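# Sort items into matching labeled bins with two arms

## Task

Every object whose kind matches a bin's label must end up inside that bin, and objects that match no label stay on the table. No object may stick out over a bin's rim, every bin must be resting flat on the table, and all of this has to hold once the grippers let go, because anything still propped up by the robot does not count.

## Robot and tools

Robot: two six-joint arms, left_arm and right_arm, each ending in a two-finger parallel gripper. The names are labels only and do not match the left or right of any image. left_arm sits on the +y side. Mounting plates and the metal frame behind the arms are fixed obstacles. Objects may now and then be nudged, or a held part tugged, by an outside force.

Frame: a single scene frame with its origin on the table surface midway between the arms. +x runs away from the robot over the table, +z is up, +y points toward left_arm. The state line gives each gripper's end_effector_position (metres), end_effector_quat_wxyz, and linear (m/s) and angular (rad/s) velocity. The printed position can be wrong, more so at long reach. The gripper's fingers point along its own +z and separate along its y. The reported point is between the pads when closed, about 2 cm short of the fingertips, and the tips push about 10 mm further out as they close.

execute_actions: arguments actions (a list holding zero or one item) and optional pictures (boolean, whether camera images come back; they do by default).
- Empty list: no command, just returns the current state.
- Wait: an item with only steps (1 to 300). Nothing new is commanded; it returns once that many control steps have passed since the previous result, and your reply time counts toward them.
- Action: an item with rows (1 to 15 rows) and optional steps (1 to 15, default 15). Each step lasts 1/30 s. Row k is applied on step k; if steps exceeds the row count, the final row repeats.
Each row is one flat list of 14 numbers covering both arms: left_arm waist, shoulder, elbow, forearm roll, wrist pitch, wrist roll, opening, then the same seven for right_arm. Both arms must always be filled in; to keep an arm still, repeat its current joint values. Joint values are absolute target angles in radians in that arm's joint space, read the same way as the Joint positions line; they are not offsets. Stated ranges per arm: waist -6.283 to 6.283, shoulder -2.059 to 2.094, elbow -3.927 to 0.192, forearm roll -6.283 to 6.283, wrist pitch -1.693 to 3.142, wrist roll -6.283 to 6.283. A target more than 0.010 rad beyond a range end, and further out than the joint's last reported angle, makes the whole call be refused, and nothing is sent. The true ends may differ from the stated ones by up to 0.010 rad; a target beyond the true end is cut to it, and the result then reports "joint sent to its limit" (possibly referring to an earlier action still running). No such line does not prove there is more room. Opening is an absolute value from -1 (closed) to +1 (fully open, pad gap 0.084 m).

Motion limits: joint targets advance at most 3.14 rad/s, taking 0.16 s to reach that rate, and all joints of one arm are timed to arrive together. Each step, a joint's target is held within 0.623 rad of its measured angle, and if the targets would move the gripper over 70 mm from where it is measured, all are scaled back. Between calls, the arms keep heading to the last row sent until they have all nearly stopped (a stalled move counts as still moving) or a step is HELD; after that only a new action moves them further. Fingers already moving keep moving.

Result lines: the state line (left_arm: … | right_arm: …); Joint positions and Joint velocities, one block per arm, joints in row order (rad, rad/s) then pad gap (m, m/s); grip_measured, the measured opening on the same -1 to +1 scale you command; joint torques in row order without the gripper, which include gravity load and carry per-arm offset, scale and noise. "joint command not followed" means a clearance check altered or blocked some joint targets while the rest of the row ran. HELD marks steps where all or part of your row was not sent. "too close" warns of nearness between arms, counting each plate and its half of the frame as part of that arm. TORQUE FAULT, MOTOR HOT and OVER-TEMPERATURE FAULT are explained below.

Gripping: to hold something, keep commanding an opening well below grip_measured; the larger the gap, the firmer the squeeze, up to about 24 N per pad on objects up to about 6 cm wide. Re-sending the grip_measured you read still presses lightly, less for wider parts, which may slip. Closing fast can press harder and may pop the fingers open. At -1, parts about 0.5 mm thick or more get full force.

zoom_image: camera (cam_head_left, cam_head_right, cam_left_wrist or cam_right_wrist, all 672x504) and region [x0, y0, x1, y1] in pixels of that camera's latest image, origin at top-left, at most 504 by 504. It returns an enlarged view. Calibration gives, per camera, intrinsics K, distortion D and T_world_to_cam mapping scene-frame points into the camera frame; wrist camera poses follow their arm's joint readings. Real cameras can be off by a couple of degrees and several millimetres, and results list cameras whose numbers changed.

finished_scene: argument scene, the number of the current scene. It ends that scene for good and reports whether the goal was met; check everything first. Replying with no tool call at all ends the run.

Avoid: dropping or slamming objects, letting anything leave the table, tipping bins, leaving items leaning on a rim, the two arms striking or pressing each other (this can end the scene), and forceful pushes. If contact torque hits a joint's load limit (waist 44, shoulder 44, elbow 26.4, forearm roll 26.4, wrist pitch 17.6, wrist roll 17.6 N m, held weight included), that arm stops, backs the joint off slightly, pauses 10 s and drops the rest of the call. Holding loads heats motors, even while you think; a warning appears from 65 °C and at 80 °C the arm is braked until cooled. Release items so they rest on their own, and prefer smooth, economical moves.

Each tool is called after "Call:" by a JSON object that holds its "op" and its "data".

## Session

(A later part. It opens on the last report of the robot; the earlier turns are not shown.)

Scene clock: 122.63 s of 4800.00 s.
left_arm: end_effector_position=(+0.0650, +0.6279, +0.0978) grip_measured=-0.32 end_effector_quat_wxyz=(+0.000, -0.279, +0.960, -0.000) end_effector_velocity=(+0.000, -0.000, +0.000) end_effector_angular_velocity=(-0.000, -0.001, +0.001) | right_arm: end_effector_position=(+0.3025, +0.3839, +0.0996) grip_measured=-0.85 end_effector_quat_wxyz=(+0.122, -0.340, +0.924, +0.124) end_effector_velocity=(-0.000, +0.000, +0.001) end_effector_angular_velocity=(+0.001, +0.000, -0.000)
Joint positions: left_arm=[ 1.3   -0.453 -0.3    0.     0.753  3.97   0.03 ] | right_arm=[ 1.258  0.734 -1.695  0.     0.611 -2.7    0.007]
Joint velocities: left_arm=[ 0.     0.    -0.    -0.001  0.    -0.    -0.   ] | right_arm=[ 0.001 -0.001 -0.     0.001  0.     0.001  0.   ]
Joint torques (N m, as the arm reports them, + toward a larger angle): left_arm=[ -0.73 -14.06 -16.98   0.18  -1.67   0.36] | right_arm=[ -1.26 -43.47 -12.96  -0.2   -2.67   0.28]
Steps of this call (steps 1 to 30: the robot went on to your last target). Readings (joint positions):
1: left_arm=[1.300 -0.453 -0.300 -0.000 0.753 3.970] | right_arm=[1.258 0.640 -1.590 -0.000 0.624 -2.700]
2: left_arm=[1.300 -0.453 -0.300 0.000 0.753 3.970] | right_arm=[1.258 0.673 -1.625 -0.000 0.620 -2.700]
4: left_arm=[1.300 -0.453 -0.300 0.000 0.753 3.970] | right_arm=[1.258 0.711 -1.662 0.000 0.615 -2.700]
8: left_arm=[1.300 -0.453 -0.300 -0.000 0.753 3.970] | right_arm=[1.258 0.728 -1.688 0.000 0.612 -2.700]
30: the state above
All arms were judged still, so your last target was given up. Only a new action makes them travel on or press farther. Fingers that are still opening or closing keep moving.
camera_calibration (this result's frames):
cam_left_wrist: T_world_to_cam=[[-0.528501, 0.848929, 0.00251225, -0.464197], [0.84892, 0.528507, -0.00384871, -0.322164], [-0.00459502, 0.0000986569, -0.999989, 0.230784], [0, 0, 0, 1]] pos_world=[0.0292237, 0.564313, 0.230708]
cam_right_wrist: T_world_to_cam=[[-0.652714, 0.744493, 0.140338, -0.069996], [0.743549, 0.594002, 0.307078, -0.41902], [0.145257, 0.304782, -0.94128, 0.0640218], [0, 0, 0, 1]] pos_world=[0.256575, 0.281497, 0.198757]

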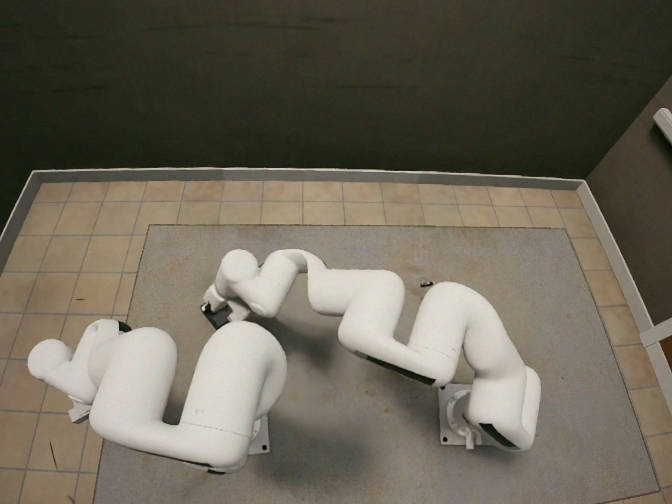

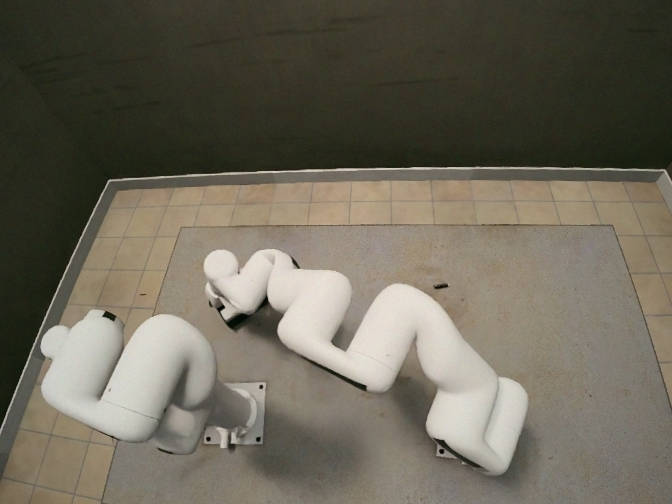

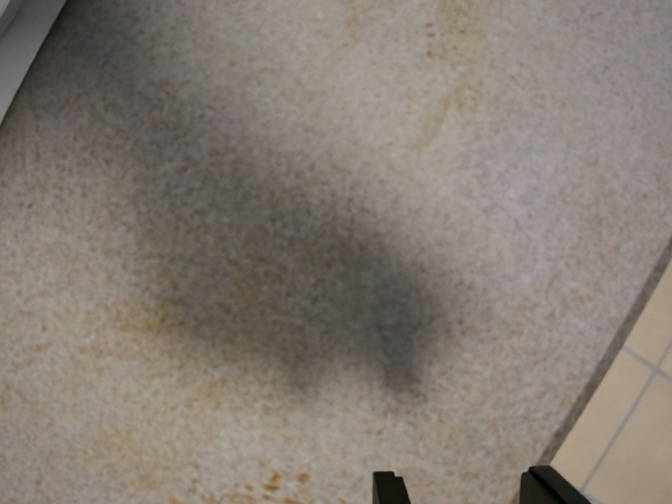

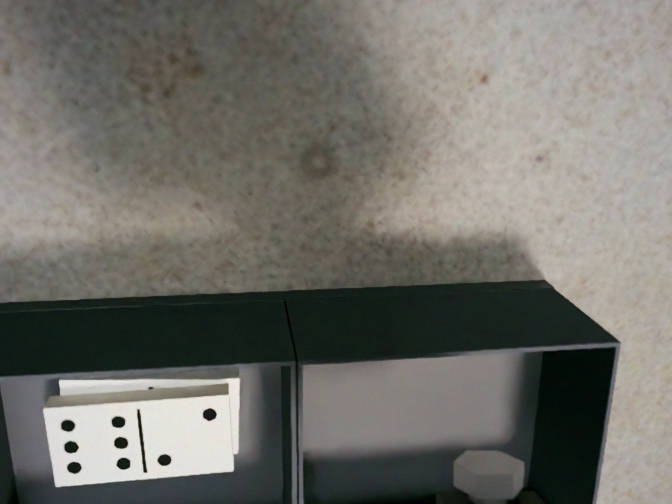

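Call:
{"op": "execute_actions", "data": {"actions": [{"rows":[[1.3,-0.453,-0.3,0,0.753,3.97,-0.3,1.258,0.823,-1.685,0,0.487,-2.7,-1]]}], "pictures": false}}

Call:
{"op": "execute_actions", "data": {"actions": [{"steps":8}]}}

Scene clock: 126.93 s of 4800.00 s.
left_arm: end_effector_position=(+0.0650, +0.6279, +0.0978) grip_measured=-0.32 end_effector_quat_wxyz=(+0.000, -0.279, +0.960, -0.000) end_effector_velocity=(+0.000, -0.000, -0.000) end_effector_angular_velocity=(-0.000, -0.000, -0.000) | right_arm: end_effector_position=(+0.3053, +0.3900, +0.0543) grip_measured=-0.85 end_effector_quat_wxyz=(+0.132, -0.339, +0.922, +0.135) end_effector_velocity=(-0.001, -0.004, -0.011) end_effector_angular_velocity=(-0.010, +0.004, -0.000)
Joint positions: left_arm=[ 1.3   -0.453 -0.3    0.     0.753  3.97   0.03 ] | right_arm=[ 1.258  0.82  -1.688 -0.     0.487 -2.7    0.007]
Joint velocities: left_arm=[-0.  0.  0. -0. -0.  0. -0.] | right_arm=[-0.     0.009  0.011 -0.    -0.01  -0.    -0.   ]
Joint torques (N m, as the arm reports them, + toward a larger angle): left_arm=[ -0.41 -14.58 -16.72   0.04  -1.64   0.16] | right_arm=[ -1.63 -41.66 -11.58  -0.08  -2.34   0.17]
Steps of this call (steps 1 to 90: nothing new was sent; then 0.80 s passed at rest; steps 91 to 105: all 15 steps of this action). Readings (joint positions):
91: left_arm=[1.300 -0.453 -0.300 0.000 0.753 3.970] | right_arm=[1.258 0.734 -1.695 -0.000 0.611 -2.700]
92: left_arm=[1.300 -0.453 -0.300 0.000 0.753 3.970] | right_arm=[1.258 0.736 -1.695 -0.000 0.607 -2.700]
94: left_arm=[1.300 -0.453 -0.300 -0.000 0.753 3.970] | right_arm=[1.258 0.757 -1.698 -0.000 0.568 -2.700]
98: left_arm=[1.300 -0.453 -0.300 -0.000 0.753 3.970] | right_arm=[1.258 0.818 -1.679 0.000 0.505 -2.700]
105: the state above

Scene clock: 127.20 s of 4800.00 s.
left_arm: end_effector_position=(+0.0650, +0.6279, +0.0978) grip_measured=-0.32 end_effector_quat_wxyz=(+0.000, -0.279, +0.960, -0.000) end_effector_velocity=(+0.000, +0.000, +0.000) end_effector_angular_velocity=(+0.001, -0.000, +0.000) | right_arm: end_effector_position=(+0.3047, +0.3886, +0.0511) grip_measured=-0.85 end_effector_quat_wxyz=(+0.131, -0.339, +0.922, +0.133) end_effector_velocity=(+0.001, +0.001, +0.003) end_effector_angular_velocity=(+0.005, -0.001, -0.003)
Joint positions: left_arm=[ 1.3   -0.453 -0.3   -0.     0.753  3.97   0.03 ] | right_arm=[ 1.258  0.823 -1.685 -0.     0.487 -2.7    0.007]
Joint velocities: left_arm=[-0.    -0.001 -0.     0.    -0.    -0.001 -0.   ] | right_arm=[-0.001 -0.001 -0.004  0.001 -0.     0.002  0.   ]
Joint torques (N m, as the arm reports them, + toward a larger angle): left_arm=[ -0.85 -14.04 -16.53   0.28  -1.56   0.18] | right_arm=[ -1.7  -44.   -12.23  -0.1   -2.47   0.27]
Steps of this call (steps 1 to 8: the robot went on to your last target). Readings (joint positions):
1: left_arm=[1.300 -0.453 -0.300 0.000 0.753 3.970] | right_arm=[1.258 0.821 -1.687 -0.000 0.487 -2.700]
2: left_arm=[1.300 -0.453 -0.300 0.000 0.753 3.970] | right_arm=[1.258 0.821 -1.686 -0.000 0.487 -2.700]
4: left_arm=[1.300 -0.453 -0.300 0.000 0.753 3.970] | right_arm=[1.258 0.822 -1.685 -0.000 0.487 -2.700]
8: the state above
camera_calibration (this result's frames):
cam_left_wrist: T_world_to_cam=[[-0.528501, 0.848929, 0.00251204, -0.464197], [0.84892, 0.528507, -0.00384883, -0.322164], [-0.00459501, 0.0000984099, -0.999989, 0.230784], [0, 0, 0, 1]] pos_world=[0.0292237, 0.564313, 0.230708]
cam_right_wrist: T_world_to_cam=[[-0.654214, 0.741171, 0.150568, -0.0640886], [0.740274, 0.586745, 0.328215, -0.405779], [0.154918, 0.326184, -0.932526, 0.00485213], [0, 0, 0, 1]] pos_world=[0.257708, 0.284007, 0.147357]

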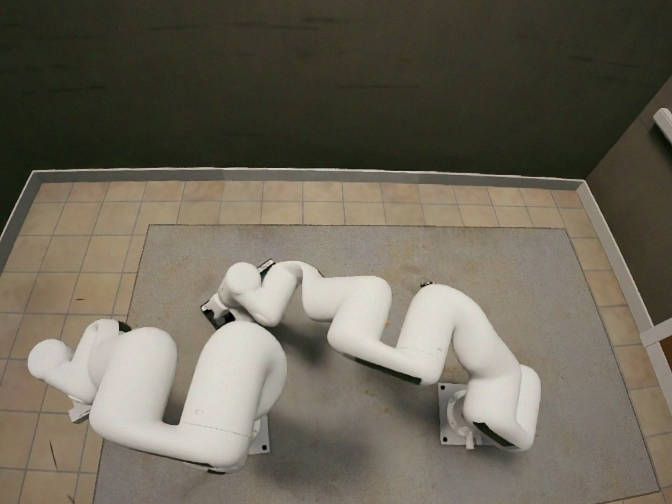

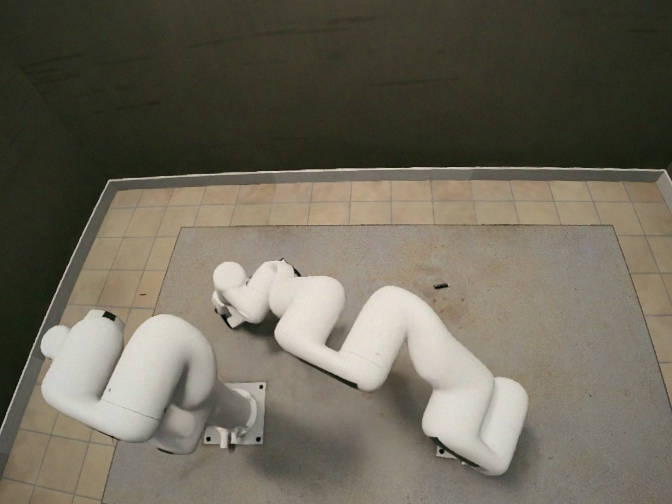

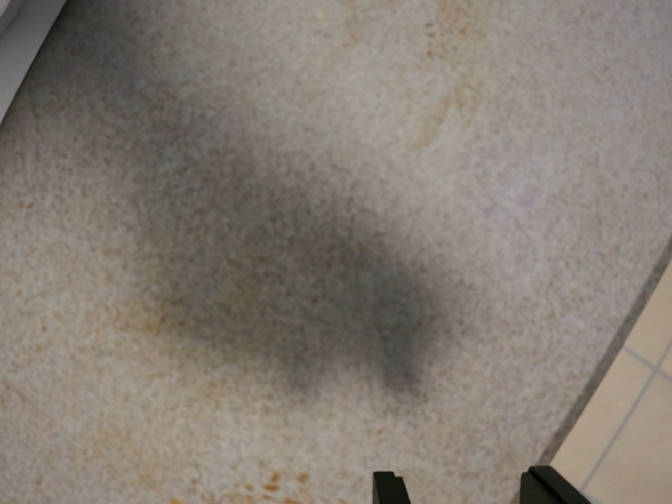

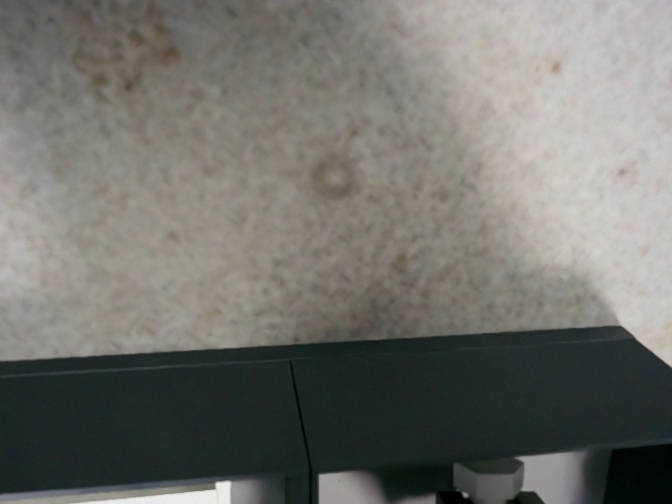

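Inside; lower a bit more, release.

Call:
{"op": "execute_actions", "data": {"actions": [{"rows":[[1.3,-0.453,-0.3,0,0.753,3.97,-0.3,1.258,0.85,-1.685,0,0.45,-2.7,-1]],"steps":12}], "pictures": false}}

Call:
{"op": "execute_actions", "data": {"actions": [{"rows":[[1.3,-0.453,-0.3,0,0.753,3.97,-0.3,1.258,0.85,-1.685,0,0.45,-2.7,-0.55]],"steps":10}], "pictures": false}}

Call:
{"op": "execute_actions", "data": {"actions": [{"rows":[[1.3,-0.453,-0.3,0,0.753,3.97,-0.3,1.258,0.68,-1.695,0,0.6,-2.7,-0.55]]}]}}

Scene clock: 130.77 s of 4800.00 s.
left_arm: end_effector_position=(+0.0650, +0.6279, +0.0978) grip_measured=-0.32 end_effector_quat_wxyz=(+0.000, -0.279, +0.960, -0.000) end_effector_velocity=(-0.000, +0.000, +0.000) end_effector_angular_velocity=(+0.000, -0.000, -0.001) | right_arm: end_effector_position=(+0.3053, +0.3901, +0.0380) grip_measured=-0.85 end_effector_quat_wxyz=(+0.134, -0.339, +0.921, +0.136) end_effector_velocity=(-0.001, -0.003, -0.009) end_effector_angular_velocity=(-0.008, +0.004, -0.002)
Joint positions: left_arm=[ 1.3   -0.453 -0.3   -0.     0.753  3.97   0.03 ] | right_arm=[ 1.258  0.849 -1.685 -0.     0.451 -2.7    0.007]
Joint velocities: left_arm=[ 0.     0.    -0.    -0.     0.     0.001 -0.   ] | right_arm=[-0.001  0.01   0.005  0.    -0.006  0.001 -0.   ]
Joint torques (N m, as the arm reports them, + toward a larger angle): left_arm=[ -0.37 -15.1  -17.04   0.09  -1.56   0.36] | right_arm=[ -2.06 -43.7  -12.23   0.08  -2.84   0.18]
Steps of this call (steps 1 to 15: the robot went on to your last target; steps 16 to 90: nothing new was sent; then 0.17 s passed at rest; steps 91 to 102: all 12 steps of this action). Readings (joint positions):
91: left_arm=[1.300 -0.453 -0.300 0.000 0.753 3.970] | right_arm=[1.258 0.823 -1.685 -0.000 0.487 -2.700]
92: left_arm=[1.300 -0.453 -0.300 -0.000 0.753 3.970] | right_arm=[1.258 0.825 -1.685 -0.000 0.483 -2.700]
94: left_arm=[1.300 -0.453 -0.300 0.000 0.753 3.970] | right_arm=[1.258 0.836 -1.687 -0.000 0.466 -2.700]
98: left_arm=[1.300 -0.453 -0.300 0.000 0.753 3.970] | right_arm=[1.258 0.849 -1.684 0.000 0.453 -2.700]
102: the state above

Scene clock: 131.10 s of 4800.00 s.
left_arm: end_effector_position=(+0.0650, +0.6279, +0.0978) grip_measured=-0.32 end_effector_quat_wxyz=(+0.000, -0.279, +0.960, -0.000) end_effector_velocity=(-0.000, -0.000, -0.000) end_effector_angular_velocity=(-0.000, +0.000, +0.001) | right_arm: end_effector_position=(+0.3053, +0.3900, +0.0377) grip_measured=-0.57 end_effector_quat_wxyz=(+0.134, -0.339, +0.921, +0.136) end_effector_velocity=(-0.000, +0.001, +0.001) end_effector_angular_velocity=(+0.002, -0.002, +0.001)
Joint positions: left_arm=[ 1.3   -0.453 -0.3    0.     0.753  3.97   0.03 ] | right_arm=[ 1.258  0.85  -1.685 -0.     0.45  -2.7    0.019]
Joint velocities: left_arm=[ 0.     0.     0.     0.001 -0.    -0.001 -0.   ] | right_arm=[ 0.001 -0.     0.    -0.001 -0.003  0.     0.   ]
Joint torques (N m, as the arm reports them, + toward a larger angle): left_arm=[ -1.07 -14.55 -17.11  -0.21  -1.51   0.15] | right_arm=[ -1.62 -44.06 -12.23  -0.33  -2.51   0.13]
Steps of this call (steps 1 to 10: all 10 steps of this action). Readings (joint positions):
1: left_arm=[1.300 -0.453 -0.300 0.000 0.753 3.970] | right_arm=[1.258 0.850 -1.685 -0.000 0.451 -2.700]
2: left_arm=[1.300 -0.453 -0.300 0.000 0.753 3.970] | right_arm=[1.258 0.850 -1.685 -0.000 0.450 -2.700]
4: left_arm=[1.300 -0.453 -0.300 0.000 0.753 3.970] | right_arm=[1.258 0.850 -1.685 -0.000 0.450 -2.700]
8: left_arm=[1.300 -0.453 -0.300 0.000 0.753 3.970] | right_arm=[1.258 0.850 -1.685 -0.000 0.450 -2.700]
10: the state above

Scene clock: 131.60 s of 4800.00 s.
left_arm: end_effector_position=(+0.0650, +0.6279, +0.0978) grip_measured=-0.32 end_effector_quat_wxyz=(+0.000, -0.279, +0.960, -0.000) end_effector_velocity=(-0.000, -0.000, -0.000) end_effector_angular_velocity=(-0.000, -0.000, -0.000) | right_arm: end_effector_position=(+0.3062, +0.3920, +0.1359) grip_measured=-0.57 end_effector_quat_wxyz=(+0.142, -0.338, +0.919, +0.145) end_effector_velocity=(-0.007, -0.018, -0.031) end_effector_angular_velocity=(-0.073, +0.032, -0.001)
Joint positions: left_arm=[ 1.3   -0.453 -0.3   -0.     0.753  3.97   0.03 ] | right_arm=[ 1.258  0.684 -1.692  0.     0.598 -2.7    0.019]
Joint velocities: left_arm=[ 0.     0.     0.    -0.    -0.     0.001 -0.   ] | right_arm=[-0.001  0.011  0.034 -0.001  0.035  0.001 -0.   ]
Joint torques (N m, as the arm reports them, + toward a larger angle): left_arm=[ -0.93 -14.56 -16.92  -0.04  -1.52   0.42] | right_arm=[ -1.42 -45.87 -14.5   -0.2   -2.93   0.23]
Steps of this call (steps 1 to 15: all 15 steps of this action). Readings (joint positions):
1: left_arm=[1.300 -0.453 -0.300 0.000 0.753 3.970] | right_arm=[1.258 0.850 -1.685 -0.000 0.450 -2.700]
2: left_arm=[1.300 -0.453 -0.300 -0.000 0.753 3.970] | right_arm=[1.258 0.848 -1.684 0.000 0.454 -2.700]
4: left_arm=[1.300 -0.453 -0.300 0.000 0.753 3.970] | right_arm=[1.258 0.818 -1.679 0.000 0.488 -2.700]
8: left_arm=[1.300 -0.453 -0.300 0.000 0.753 3.970] | right_arm=[1.258 0.717 -1.699 -0.000 0.561 -2.700]
15: the state above
camera_calibration (this result's frames):
cam_left_wrist: T_world_to_cam=[[-0.528501, 0.848929, 0.00251192, -0.464197], [0.84892, 0.528507, -0.00384896, -0.322164], [-0.00459506, 0.0000982361, -0.999989, 0.230784], [0, 0, 0, 1]] pos_world=[0.0292236, 0.564313, 0.230708]
cam_right_wrist: T_world_to_cam=[[-0.656405, 0.736284, 0.164371, -0.0776706], [0.735483, 0.576067, 0.356668, -0.434989], [0.16792, 0.355011, -0.919658, 0.0655173], [0, 0, 0, 1]] pos_world=[0.257942, 0.284511, 0.228167]

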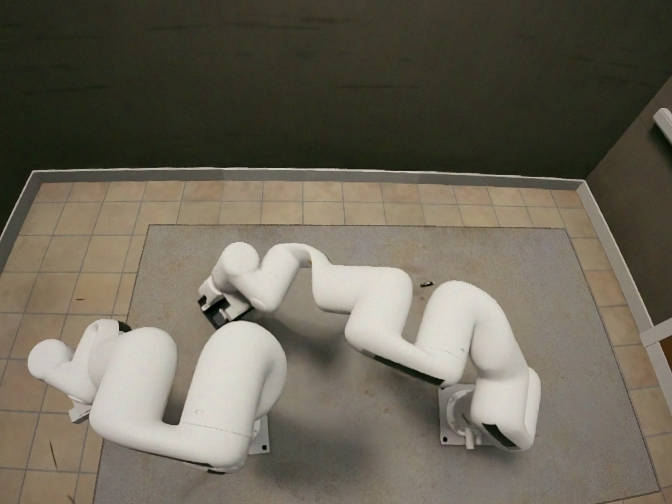

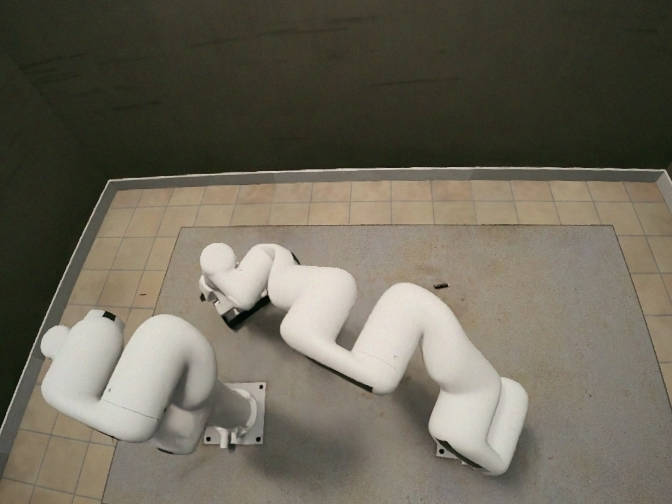

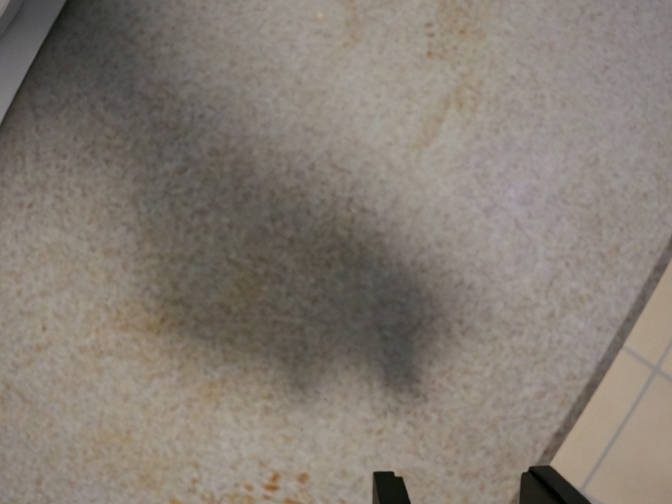

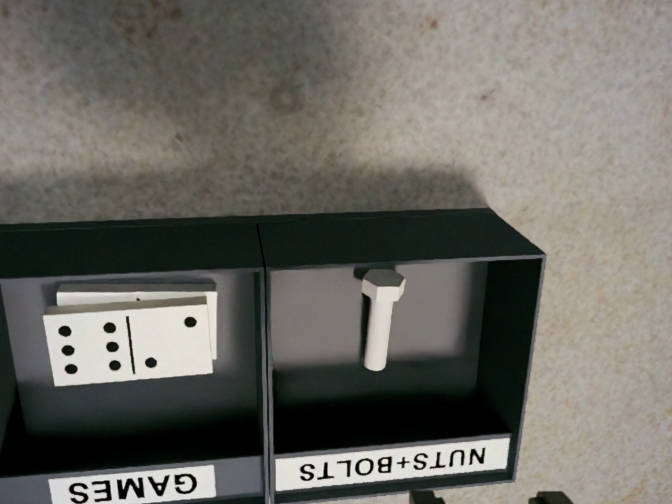

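Call:
{"op": "finished_scene", "data": {"scene": 1}}

The scene is finished: the task was done.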